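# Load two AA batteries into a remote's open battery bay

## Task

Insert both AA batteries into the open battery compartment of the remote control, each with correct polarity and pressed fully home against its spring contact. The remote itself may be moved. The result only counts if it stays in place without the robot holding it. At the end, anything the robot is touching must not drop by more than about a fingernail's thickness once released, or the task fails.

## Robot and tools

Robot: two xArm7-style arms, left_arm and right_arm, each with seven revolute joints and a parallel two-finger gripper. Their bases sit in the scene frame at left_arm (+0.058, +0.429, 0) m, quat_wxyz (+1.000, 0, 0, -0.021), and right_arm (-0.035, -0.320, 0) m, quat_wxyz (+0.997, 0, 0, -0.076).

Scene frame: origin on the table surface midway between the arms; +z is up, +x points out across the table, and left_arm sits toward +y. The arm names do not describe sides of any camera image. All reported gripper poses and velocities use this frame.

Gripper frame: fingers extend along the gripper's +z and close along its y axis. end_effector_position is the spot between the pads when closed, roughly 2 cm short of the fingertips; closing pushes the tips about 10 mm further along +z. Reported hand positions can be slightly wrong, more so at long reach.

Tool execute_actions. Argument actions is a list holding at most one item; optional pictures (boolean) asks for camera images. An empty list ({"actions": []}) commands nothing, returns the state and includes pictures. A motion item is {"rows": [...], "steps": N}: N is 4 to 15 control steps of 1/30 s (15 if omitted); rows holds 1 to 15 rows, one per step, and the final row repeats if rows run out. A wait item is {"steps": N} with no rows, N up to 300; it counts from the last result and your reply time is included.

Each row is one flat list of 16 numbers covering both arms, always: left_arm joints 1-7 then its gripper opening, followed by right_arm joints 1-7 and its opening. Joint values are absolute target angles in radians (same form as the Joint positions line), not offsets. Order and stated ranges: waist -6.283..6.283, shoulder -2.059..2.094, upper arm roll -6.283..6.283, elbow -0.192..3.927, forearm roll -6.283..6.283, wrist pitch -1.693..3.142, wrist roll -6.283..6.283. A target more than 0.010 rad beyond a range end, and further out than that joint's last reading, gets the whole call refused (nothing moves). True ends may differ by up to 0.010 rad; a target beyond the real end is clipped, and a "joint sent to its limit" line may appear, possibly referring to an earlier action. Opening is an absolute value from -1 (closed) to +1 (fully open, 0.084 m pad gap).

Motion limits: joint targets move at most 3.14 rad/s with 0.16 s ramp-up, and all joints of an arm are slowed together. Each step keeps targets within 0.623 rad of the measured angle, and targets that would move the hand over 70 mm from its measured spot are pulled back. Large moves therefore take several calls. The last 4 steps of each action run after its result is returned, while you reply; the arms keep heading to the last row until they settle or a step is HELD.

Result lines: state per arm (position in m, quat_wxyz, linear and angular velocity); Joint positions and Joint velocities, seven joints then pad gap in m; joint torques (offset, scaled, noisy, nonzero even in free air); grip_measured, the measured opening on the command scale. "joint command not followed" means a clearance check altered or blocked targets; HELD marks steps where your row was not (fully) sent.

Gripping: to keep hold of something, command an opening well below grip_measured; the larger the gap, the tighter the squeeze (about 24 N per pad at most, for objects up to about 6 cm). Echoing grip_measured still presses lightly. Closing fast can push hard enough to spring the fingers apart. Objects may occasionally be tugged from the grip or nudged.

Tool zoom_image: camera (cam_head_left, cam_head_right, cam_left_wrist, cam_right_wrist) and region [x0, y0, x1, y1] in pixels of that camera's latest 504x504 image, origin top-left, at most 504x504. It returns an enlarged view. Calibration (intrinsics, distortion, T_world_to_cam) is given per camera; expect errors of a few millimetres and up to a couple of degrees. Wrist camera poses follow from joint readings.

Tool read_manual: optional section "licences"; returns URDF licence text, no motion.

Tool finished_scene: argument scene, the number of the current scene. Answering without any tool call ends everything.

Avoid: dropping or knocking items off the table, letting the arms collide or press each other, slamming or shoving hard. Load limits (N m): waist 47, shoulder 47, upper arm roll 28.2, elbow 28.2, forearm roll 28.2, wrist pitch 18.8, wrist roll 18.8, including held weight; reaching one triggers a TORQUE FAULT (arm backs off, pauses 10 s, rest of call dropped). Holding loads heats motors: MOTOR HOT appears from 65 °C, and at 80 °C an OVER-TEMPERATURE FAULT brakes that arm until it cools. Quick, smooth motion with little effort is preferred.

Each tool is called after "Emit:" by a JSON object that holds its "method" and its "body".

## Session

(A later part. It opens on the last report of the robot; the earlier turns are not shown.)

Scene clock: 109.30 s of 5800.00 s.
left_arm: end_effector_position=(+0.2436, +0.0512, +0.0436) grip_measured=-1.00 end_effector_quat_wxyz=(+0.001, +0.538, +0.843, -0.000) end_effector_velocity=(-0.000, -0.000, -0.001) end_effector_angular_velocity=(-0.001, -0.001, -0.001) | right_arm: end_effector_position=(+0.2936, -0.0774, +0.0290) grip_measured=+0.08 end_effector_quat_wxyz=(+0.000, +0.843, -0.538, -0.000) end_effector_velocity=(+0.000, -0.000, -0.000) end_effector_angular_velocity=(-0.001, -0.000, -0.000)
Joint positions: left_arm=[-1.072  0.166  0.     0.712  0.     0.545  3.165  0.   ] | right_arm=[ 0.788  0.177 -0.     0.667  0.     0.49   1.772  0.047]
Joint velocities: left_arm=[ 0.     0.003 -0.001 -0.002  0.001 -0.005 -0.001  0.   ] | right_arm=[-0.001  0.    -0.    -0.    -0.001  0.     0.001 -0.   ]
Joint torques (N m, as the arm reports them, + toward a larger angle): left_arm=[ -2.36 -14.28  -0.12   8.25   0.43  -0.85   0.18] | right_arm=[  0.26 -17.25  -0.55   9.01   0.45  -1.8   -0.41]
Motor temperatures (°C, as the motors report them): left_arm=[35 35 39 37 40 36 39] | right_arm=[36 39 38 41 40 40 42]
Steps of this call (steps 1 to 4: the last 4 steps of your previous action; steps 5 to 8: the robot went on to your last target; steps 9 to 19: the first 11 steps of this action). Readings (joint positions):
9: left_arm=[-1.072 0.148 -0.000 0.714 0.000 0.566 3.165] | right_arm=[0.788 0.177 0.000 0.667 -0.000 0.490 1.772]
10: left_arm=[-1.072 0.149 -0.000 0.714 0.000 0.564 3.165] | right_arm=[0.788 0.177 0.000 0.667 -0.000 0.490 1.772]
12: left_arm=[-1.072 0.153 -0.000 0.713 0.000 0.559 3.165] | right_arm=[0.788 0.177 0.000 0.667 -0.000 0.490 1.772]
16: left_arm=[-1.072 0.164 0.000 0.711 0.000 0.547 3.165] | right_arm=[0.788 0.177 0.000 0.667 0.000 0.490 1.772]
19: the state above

Emit:
{"method": "execute_actions", "body": {"actions": [{"rows":[[-1.072,0.1677,0,0.7110,0,0.5432,3.165,-1,0.788,0.1768,0,0.6669,0,0.4901,1.772,-0.25],[-1.072,0.1690,0,0.7108,0,0.5417,3.165,-1,0.788,0.1768,0,0.6669,0,0.4901,1.772,-0.25],[-1.072,0.1703,0,0.7106,0,0.5402,3.165,-1,0.788,0.1768,0,0.6669,0,0.4901,1.772,-0.25],[-1.072,0.1717,0,0.7104,0,0.5387,3.165,-1,0.788,0.1768,0,0.6669,0,0.4901,1.772,-0.25],[-1.072,0.1730,0,0.7102,0,0.5372,3.165,-1,0.788,0.1768,0,0.6669,0,0.4901,1.772,-0.25],[-1.072,0.1743,0,0.7100,0,0.5357,3.165,-1,0.788,0.1768,0,0.6669,0,0.4901,1.772,-0.25]],"steps":15}], "pictures": true}}

Scene clock: 109.83 s of 5800.00 s.
left_arm: end_effector_position=(+0.2434, +0.0509, +0.0410) grip_measured=-1.00 end_effector_quat_wxyz=(+0.001, +0.538, +0.843, -0.001) end_effector_velocity=(-0.000, -0.000, -0.000) end_effector_angular_velocity=(-0.001, -0.001, -0.002) | right_arm: end_effector_position=(+0.2936, -0.0774, +0.0290) grip_measured=+0.08 end_effector_quat_wxyz=(+0.000, +0.843, -0.538, -0.000) end_effector_velocity=(+0.000, -0.000, +0.000) end_effector_angular_velocity=(+0.000, -0.000, -0.001)
Joint positions: left_arm=[-1.072  0.173 -0.     0.711 -0.     0.536  3.165  0.   ] | right_arm=[ 0.788  0.177 -0.     0.667 -0.     0.49   1.772  0.047]
Joint velocities: left_arm=[-0.001  0.001  0.     0.     0.001 -0.002 -0.     0.   ] | right_arm=[-0.001 -0.    -0.    -0.     0.    -0.    -0.    -0.   ]
Joint torques (N m, as the arm reports them, + toward a larger angle): left_arm=[ -2.32 -11.59  -0.1    6.84   0.54  -0.9    0.27] | right_arm=[  0.27 -17.43  -0.58   8.98   0.38  -1.76  -0.38]
Motor temperatures (°C, as the motors report them): left_arm=[35 35 39 37 40 36 39] | right_arm=[36 39 38 41 40 40 42]
Steps of this call (steps 1 to 4: the last 4 steps of your previous action; step 5: the robot went on to your last target; steps 6 to 16: the first 11 steps of this action). Readings (joint positions):
6: left_arm=[-1.072 0.166 0.000 0.712 0.000 0.544 3.165] | right_arm=[0.788 0.177 -0.000 0.667 0.000 0.490 1.772]
7: left_arm=[-1.072 0.166 0.000 0.712 0.000 0.544 3.165] | right_arm=[0.788 0.177 -0.000 0.667 0.000 0.490 1.772]
9: left_arm=[-1.072 0.169 0.000 0.711 0.000 0.541 3.165] | right_arm=[0.788 0.177 -0.000 0.667 -0.000 0.490 1.772]
13: left_arm=[-1.072 0.173 -0.000 0.711 -0.000 0.536 3.165] | right_arm=[0.788 0.177 -0.000 0.667 -0.000 0.490 1.772]
16: the state above
camera_calibration (this result's frames):
cam_left_wrist: T_world_to_cam=[[0.903802, 0.427925, 0.00474634, -0.21093], [0.427951, -0.903762, -0.00845743, 0.0124974], [0.000670421, 0.00967504, -0.999953, 0.170983], [0, 0, 0, 1]] pos_world=[0.185176, 0.0999029, 0.172082]
cam_right_wrist: T_world_to_cam=[[-0.91352, -0.40651, 0.0151596, 0.266721], [-0.406704, 0.913466, -0.0130989, 0.25746], [-0.008523, -0.0181316, -0.999799, 0.1631], [0, 0, 0, 1]] pos_world=[0.349755, -0.123798, 0.162397]

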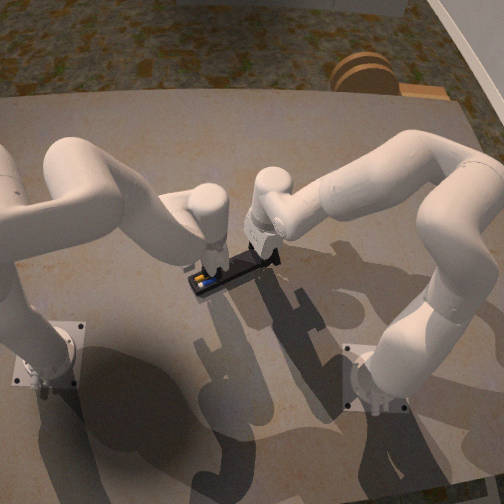

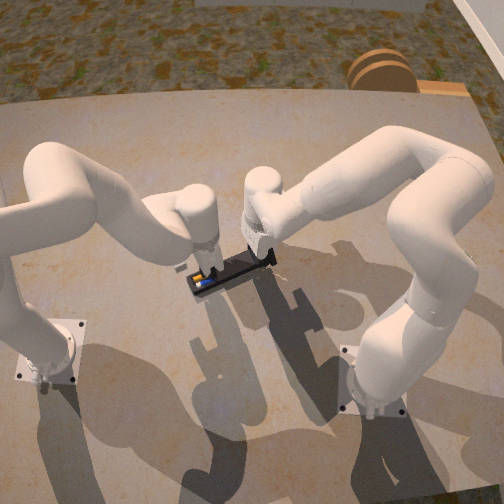

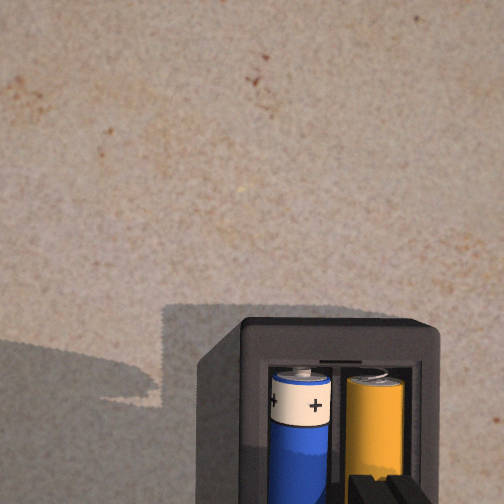

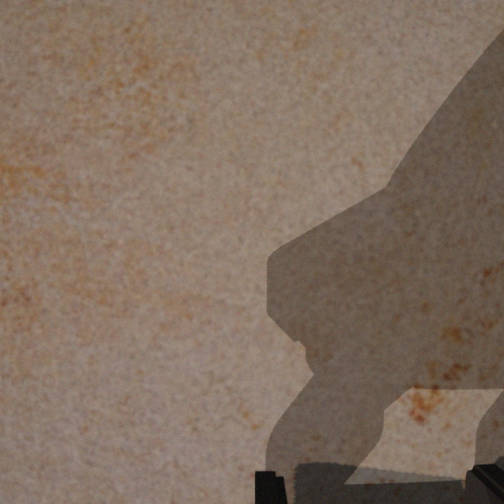

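Emit:
{"method": "execute_actions", "body": {"actions": [{"rows":[[-1.072,0.1755,0,0.7098,0,0.5343,3.165,-1,0.788,0.1768,0,0.6669,0,0.4901,1.772,-0.25],[-1.072,0.1768,0,0.7096,0,0.5328,3.165,-1,0.788,0.1768,0,0.6669,0,0.4901,1.772,-0.25],[-1.072,0.1780,0,0.7094,0,0.5314,3.165,-1,0.788,0.1768,0,0.6669,0,0.4901,1.772,-0.25]],"steps":12}], "pictures": false}}

Emit:
{"method": "execute_actions", "body": {"actions": [{"rows":[[-1.072,0.172,0,0.7104,0,0.5384,3.165,-1,0.788,0.1768,0,0.6669,0,0.4901,1.772,-0.25],[-1.072,0.160,0,0.7122,0,0.552,3.165,-1,0.788,0.1768,0,0.6669,0,0.4901,1.772,-0.25],[-1.072,0.140,0,0.7151,0,0.575,3.165,-1,0.788,0.1768,0,0.6669,0,0.4901,1.772,-0.25],[-1.072,0.1089,0,0.7199,0,0.611,3.165,-1,0.788,0.1768,0,0.6669,0,0.4901,1.772,-0.25],[-1.072,0.07,0,0.72,0,0.65,3.165,-1,0.788,0.1768,0,0.6669,0,0.4901,1.772,-0.25],[-1.072,0.0,0,0.72,0,0.72,3.165,-1,0.788,0.1768,0,0.6669,0,0.4901,1.772,-0.25]],"steps":15}], "pictures": true}}

Scene clock: 110.43 s of 5800.00 s.
left_arm: end_effector_position=(+0.2437, +0.0507, +0.0402) grip_measured=-1.00 end_effector_quat_wxyz=(+0.001, +0.538, +0.843, -0.001) end_effector_velocity=(-0.000, -0.000, -0.001) end_effector_angular_velocity=(-0.001, +0.001, +0.002) | right_arm: end_effector_position=(+0.2936, -0.0774, +0.0290) grip_measured=+0.08 end_effector_quat_wxyz=(+0.000, +0.843, -0.538, -0.000) end_effector_velocity=(-0.000, +0.000, -0.000) end_effector_angular_velocity=(+0.000, +0.000, +0.000)
Joint positions: left_arm=[-1.072  0.175  0.     0.711  0.     0.532  3.165  0.   ] | right_arm=[ 0.788  0.177 -0.     0.667 -0.     0.49   1.772  0.047]
Joint velocities: left_arm=[-0.     0.003 -0.    -0.    -0.002 -0.004 -0.001  0.   ] | right_arm=[ 0.001 -0.    -0.    -0.001  0.001 -0.    -0.     0.   ]
Joint torques (N m, as the arm reports them, + toward a larger angle): left_arm=[-2.53 -5.5  -0.3   5.01  0.5  -1.05  0.1 ] | right_arm=[  0.31 -17.29  -0.42   9.03   0.47  -1.82  -0.36]
Motor temperatures (°C, as the motors report them): left_arm=[35 35 39 37 40 36 39] | right_arm=[36 39 38 41 40 40 42]
Steps of this call (steps 1 to 4: the last 4 steps of your previous action; steps 5 to 10: the robot went on to your last target; steps 11 to 18: the first 8 steps of this action). Readings (joint positions):
11: left_arm=[-1.072 0.173 0.000 0.711 0.000 0.536 3.165] | right_arm=[0.788 0.177 -0.000 0.667 -0.000 0.490 1.772]
12: left_arm=[-1.072 0.174 0.000 0.711 0.000 0.535 3.165] | right_arm=[0.788 0.177 -0.000 0.667 -0.000 0.490 1.772]
14: left_arm=[-1.072 0.175 0.000 0.711 0.000 0.533 3.165] | right_arm=[0.788 0.177 -0.000 0.667 -0.000 0.490 1.772]
18: the state above

Scene clock: 110.93 s of 5800.00 s.
left_arm: end_effector_position=(+0.2412, +0.0545, +0.1051) grip_measured=-1.00 end_effector_quat_wxyz=(+0.005, +0.539, +0.842, -0.003) end_effector_velocity=(-0.007, +0.018, +0.016) end_effector_angular_velocity=(+0.041, +0.020, +0.003) | right_arm: end_effector_position=(+0.2937, -0.0773, +0.0291) grip_measured=+0.08 end_effector_quat_wxyz=(-0.000, +0.843, -0.538, +0.000) end_effector_velocity=(-0.000, +0.000, -0.000) end_effector_angular_velocity=(-0.001, -0.000, +0.003)
Joint positions: left_arm=[-1.072 -0.002 -0.001  0.725 -0.     0.714  3.165  0.   ] | right_arm=[ 0.788  0.177  0.     0.667 -0.     0.49   1.772  0.047]
Joint velocities: left_arm=[ 0.001 -0.063  0.003 -0.008  0.001  0.102  0.001  0.   ] | right_arm=[ 0.001  0.001  0.    -0.    -0.002 -0.    -0.001 -0.   ]
Joint torques (N m, as the arm reports them, + toward a larger angle): left_arm=[-1.66 -6.82  0.66  6.64  0.73 -0.31  0.1 ] | right_arm=[  0.22 -17.1   -0.47   9.     0.41  -1.85  -0.37]
Motor temperatures (°C, as the motors report them): left_arm=[35 35 39 37 40 36 39] | right_arm=[36 39 38 41 40 40 42]
Steps of this call (steps 1 to 4: the last 4 steps of your previous action; steps 5 to 15: the first 11 steps of this action). Readings (joint positions):
5: left_arm=[-1.072 0.175 0.000 0.711 0.000 0.532 3.165] | right_arm=[0.788 0.177 -0.000 0.667 -0.000 0.490 1.772]
6: left_arm=[-1.072 0.174 0.000 0.711 0.000 0.535 3.165] | right_arm=[0.788 0.177 -0.000 0.667 -0.000 0.490 1.772]
8: left_arm=[-1.072 0.163 -0.000 0.709 -0.000 0.555 3.165] | right_arm=[0.788 0.177 0.000 0.667 -0.000 0.490 1.772]
12: left_arm=[-1.072 0.052 -0.001 0.713 -0.000 0.675 3.165] | right_arm=[0.788 0.177 0.000 0.667 -0.000 0.490 1.772]
15: the state above
camera_calibration (this result's frames):
cam_left_wrist: T_world_to_cam=[[0.904186, 0.427111, 0.00488789, -0.210834], [0.427108, -0.904199, 0.0016824, 0.0164015], [0.0051382, 0.000566454, -0.999987, 0.234531], [0, 0, 0, 1]] pos_world=[0.182423, 0.104747, 0.235531]
cam_right_wrist: T_world_to_cam=[[-0.913481, -0.406608, 0.0149063, 0.266793], [-0.406796, 0.913426, -0.0130338, 0.257426], [-0.00831619, -0.0179699, -0.999804, 0.163136], [0, 0, 0, 1]] pos_world=[0.349787, -0.123728, 0.162482]

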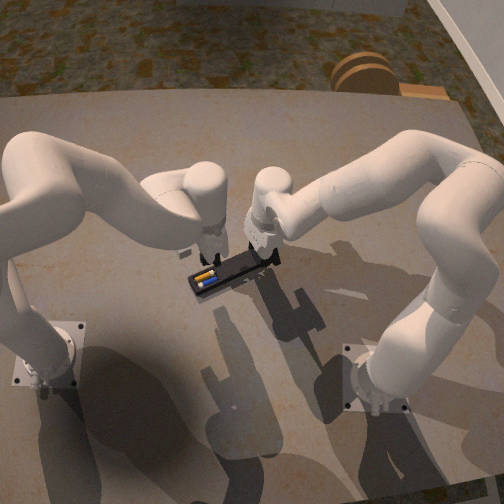

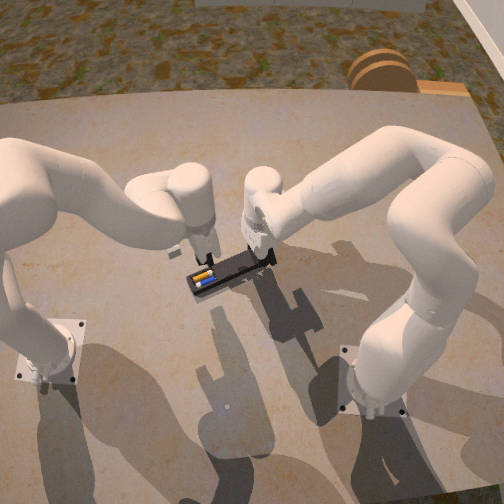

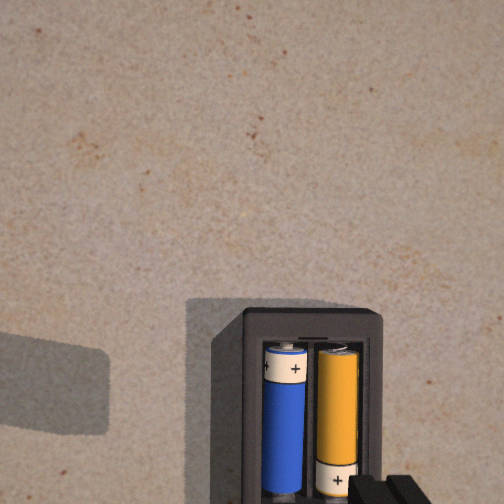

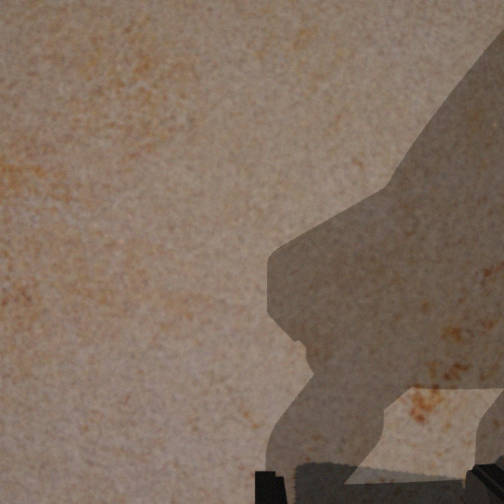

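Emit:
{"method": "execute_actions", "body": {"actions": [{"rows":[[-1.072,0,0,0.72,0,0.65,3.165,-1,0.788,0.1768,0,0.6669,0,0.4901,1.772,0.1],[-1.072,0,0,0.72,0,0.55,3.165,-1,0.788,0.1768,0,0.6669,0,0.4901,1.772,0.3],[-1.072,0,0,0.72,0,0.55,3.165,-1,0.788,0.1768,0,0.6669,0,0.4901,1.772,0.6]],"steps":15}], "pictures": true}}

Emit:
{"method": "zoom_image", "body": {"camera": "cam_left_wrist", "region": [200,150,440,450]}}

Scene clock: 111.53 s of 5800.00 s.
left_arm: end_effector_position=(+0.2580, +0.0213, +0.1184) grip_measured=-1.00 end_effector_quat_wxyz=(+0.072, +0.536, +0.840, -0.044) end_effector_velocity=(-0.003, +0.008, -0.010) end_effector_angular_velocity=(+0.021, +0.010, +0.001) | right_arm: end_effector_position=(+0.2937, -0.0773, +0.0290) grip_measured=+0.59 end_effector_quat_wxyz=(-0.000, +0.843, -0.538, +0.000) end_effector_velocity=(-0.000, -0.000, -0.000) end_effector_angular_velocity=(-0.001, +0.001, +0.001)
Joint positions: left_arm=[-1.072  0.    -0.     0.72  -0.     0.551  3.165  0.   ] | right_arm=[ 0.788  0.177 -0.     0.667  0.     0.49   1.772  0.069]
Joint velocities: left_arm=[ 0.001  0.008  0.    -0.017  0.001 -0.002 -0.     0.   ] | right_arm=[-0.     0.     0.    -0.001 -0.001 -0.    -0.001 -0.   ]
Joint torques (N m, as the arm reports them, + toward a larger angle): left_arm=[ -1.89 -14.26   0.34  10.64   0.51  -1.1    0.14] | right_arm=[  0.45 -16.78  -0.45   8.75   0.39  -1.7   -0.4 ]
Motor temperatures (°C, as the motors report them): left_arm=[35 35 39 37 40 36 39] | right_arm=[36 39 38 41 40 40 42]
Steps of this call (steps 1 to 4: the last 4 steps of your previous action; steps 5 to 7: the robot went on to your last target; steps 8 to 18: the first 11 steps of this action). Readings (joint positions):
8: left_arm=[-1.072 0.002 0.000 0.719 -0.000 0.719 3.165] | right_arm=[0.788 0.177 0.000 0.667 0.000 0.490 1.772]
9: left_arm=[-1.072 0.002 -0.000 0.719 -0.000 0.710 3.165] | right_arm=[0.788 0.177 0.000 0.667 0.000 0.490 1.772]
11: left_arm=[-1.072 0.002 -0.000 0.718 -0.000 0.644 3.165] | right_arm=[0.788 0.177 -0.000 0.667 0.000 0.490 1.772]
15: left_arm=[-1.072 -0.001 -0.000 0.722 0.000 0.554 3.165] | right_arm=[0.788 0.177 -0.000 0.667 0.000 0.490 1.772]
18: the state above
camera_calibration (this result's frames):
cam_left_wrist: T_world_to_cam=[[0.903366, 0.428812, 0.00715471, -0.21198], [0.422445, -0.892583, 0.157597, -0.0383286], [0.0739656, -0.139345, -0.987478, 0.231459], [0, 0, 0, 1]] pos_world=[0.190568, 0.0889409, 0.236117]
cam_right_wrist: T_world_to_cam=[[-0.913539, -0.406477, 0.014943, 0.266812], [-0.406666, 0.913484, -0.0130468, 0.257436], [-0.00834694, -0.0179956, -0.999803, 0.163126], [0, 0, 0, 1]] pos_world=[0.349795, -0.123775, 0.162466]

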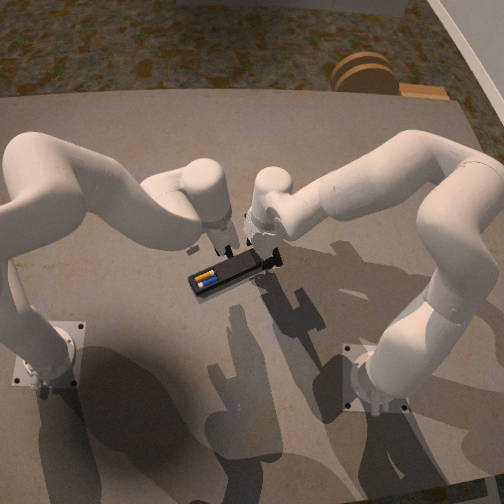

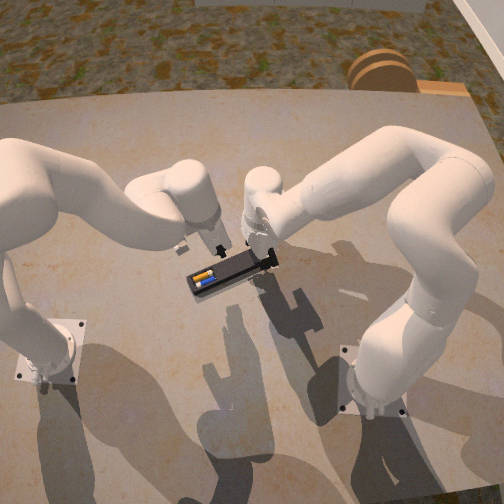

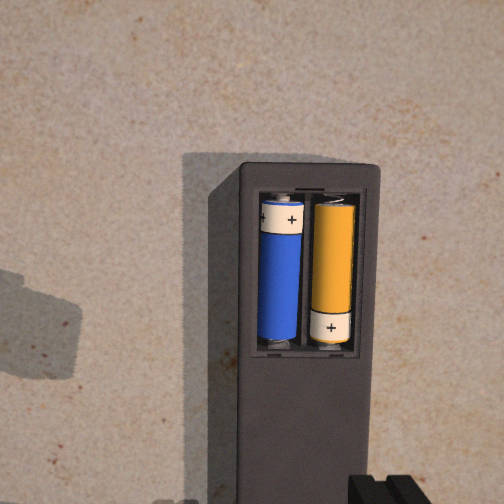

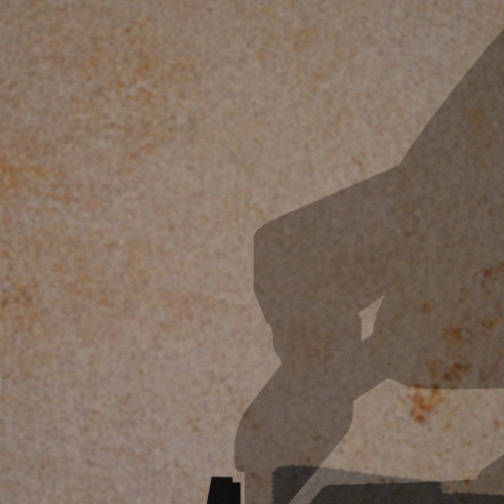

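Region (200, 150, 440, 450) of cam_left_wrist's 504x504 image, scaled by 1.680, with more detail than that image has; it fills the left 403 columns of this view, and the rest is white.

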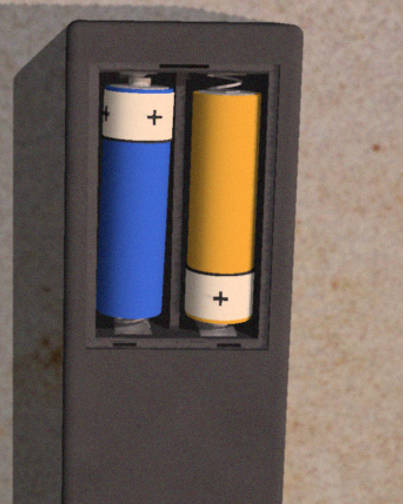

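Emit:
{"method": "execute_actions", "body": {"actions": [{"rows":[[-1.0,-0.03,0,0.70,0,0.55,3.165,-1,0.788,0.165,0,0.6669,0,0.502,1.772,0.6],[-0.9,-0.06,0,0.68,0,0.6,3.165,-1,0.788,0.14,0,0.6669,0,0.527,1.772,0.6],[-0.8,-0.1,0,0.66,0,0.65,3.165,-1,0.788,0.10,0,0.6669,0,0.567,1.772,0.6],[-0.7,-0.1,0,0.64,0,0.7,3.165,-1,0.788,0.06,0,0.6669,0,0.607,1.772,0.6],[-0.7,-0.1,0,0.64,0,0.7,3.165,-1,0.788,0.0,0,0.6669,0,0.667,1.772,0.6]],"steps":15}], "pictures": true}}

Scene clock: 112.17 s of 5800.00 s.
left_arm: end_effector_position=(+0.3495, +0.1539, +0.1151) grip_measured=-1.00 end_effector_quat_wxyz=(+0.023, +0.379, +0.925, -0.009) end_effector_velocity=(+0.134, +0.313, -0.020) end_effector_angular_velocity=(+0.189, +0.218, +0.802) | right_arm: end_effector_position=(+0.2898, -0.0804, +0.0899) grip_measured=+0.59 end_effector_quat_wxyz=(-0.004, +0.843, -0.538, +0.002) end_effector_velocity=(-0.052, -0.035, -0.054) end_effector_angular_velocity=(-0.113, +0.153, +0.007)
Joint positions: left_arm=[-0.719 -0.095  0.006  0.643 -0.     0.689  3.165  0.   ] | right_arm=[ 0.788 -0.003 -0.     0.67   0.     0.665  1.772  0.069]
Joint velocities: left_arm=[ 0.694 -0.157  0.109 -0.151 -0.     0.294  0.     0.   ] | right_arm=[ 0.003  0.048  0.004 -0.085 -0.001  0.057  0.    -0.   ]
Joint torques (N m, as the arm reports them, + toward a larger angle): left_arm=[-27.34 -10.37  -7.94  11.02   0.61  -1.46   0.09] | right_arm=[  0.5  -14.    -0.14   9.69   0.35  -1.62  -0.36]
Motor temperatures (°C, as the motors report them): left_arm=[36 35 39 37 40 36 39] | right_arm=[36 39 38 41 40 40 42]
Steps of this call (steps 1 to 4: the last 4 steps of your previous action; steps 5 to 8: the robot went on to your last target; steps 9 to 19: the first 11 steps of this action). Readings (joint positions):
9: left_arm=[-1.072 -0.000 -0.000 0.720 0.000 0.550 3.165] | right_arm=[0.788 0.176 -0.000 0.667 0.000 0.491 1.772]
10: left_arm=[-1.064 -0.003 -0.002 0.718 0.000 0.550 3.165] | right_arm=[0.788 0.172 0.000 0.666 0.000 0.496 1.772]
12: left_arm=[-1.004 -0.027 -0.010 0.702 0.000 0.560 3.165] | right_arm=[0.788 0.142 0.000 0.664 -0.000 0.530 1.772]
16: left_arm=[-0.831 -0.069 0.002 0.668 -0.000 0.637 3.165] | right_arm=[0.788 0.013 -0.000 0.670 0.000 0.648 1.772]
19: the state above
camera_calibration (this result's frames):
cam_left_wrist: T_world_to_cam=[[0.695761, 0.718257, 0.00486003, -0.323213], [0.717596, -0.695383, 0.0387145, -0.0779284], [0.0311865, -0.0234485, -0.999238, 0.238433], [0, 0, 0, 1]] pos_world=[0.273364, 0.183551, 0.242839]
cam_right_wrist: T_world_to_cam=[[-0.91372, -0.406289, 0.00671102, 0.26191], [-0.406341, 0.913652, -0.011229, 0.259159], [-0.0015693, -0.0129872, -0.999914, 0.222281], [0, 0, 0, 1]] pos_world=[0.344968, -0.127483, 0.223415]

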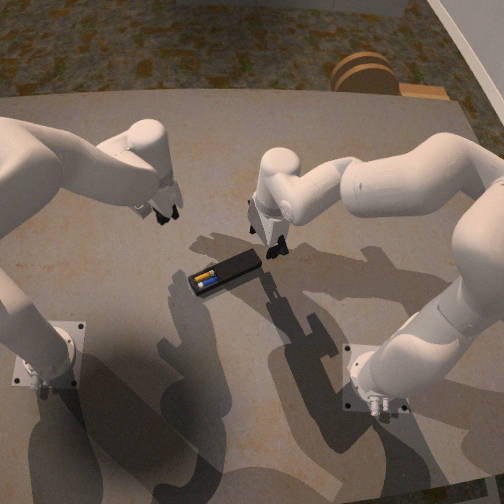

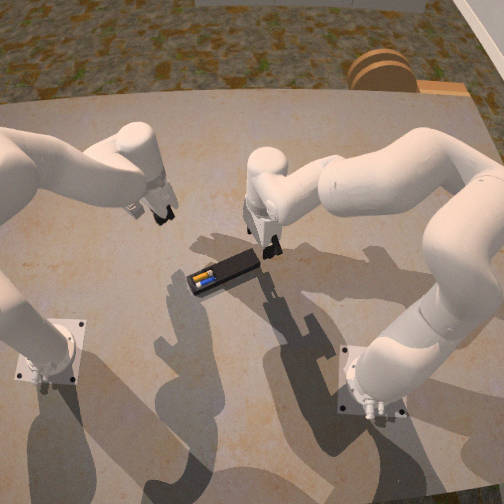

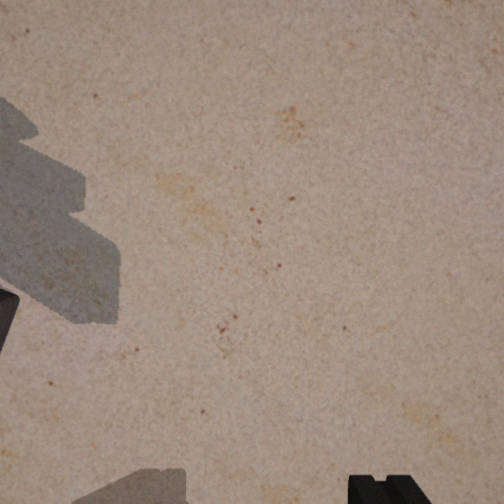

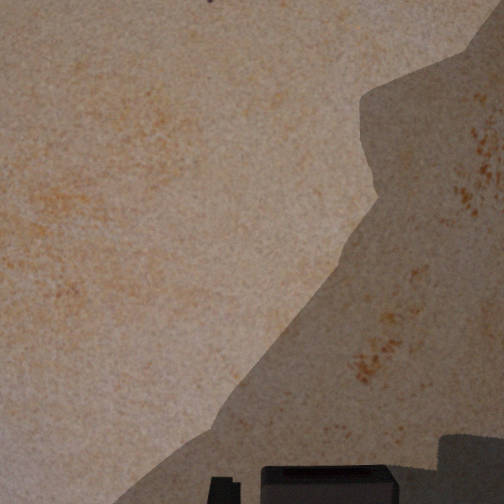

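Emit:
{"method": "zoom_image", "body": {"camera": "cam_head_right", "region": [180,240,270,305]}}

Region (180, 240, 270, 305) of cam_head_right's 504x504 image, scaled by 5.600, with more detail than that image has.

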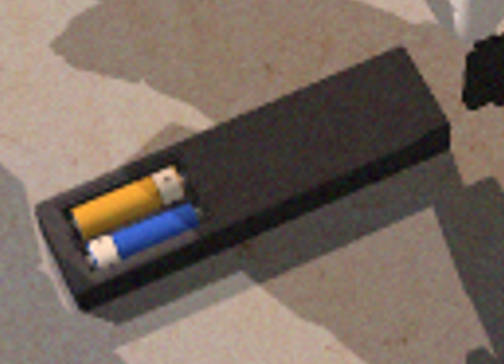

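Emit:
{"method": "finished_scene", "body": {"scene": 1}}

The scene is finished: the task was done.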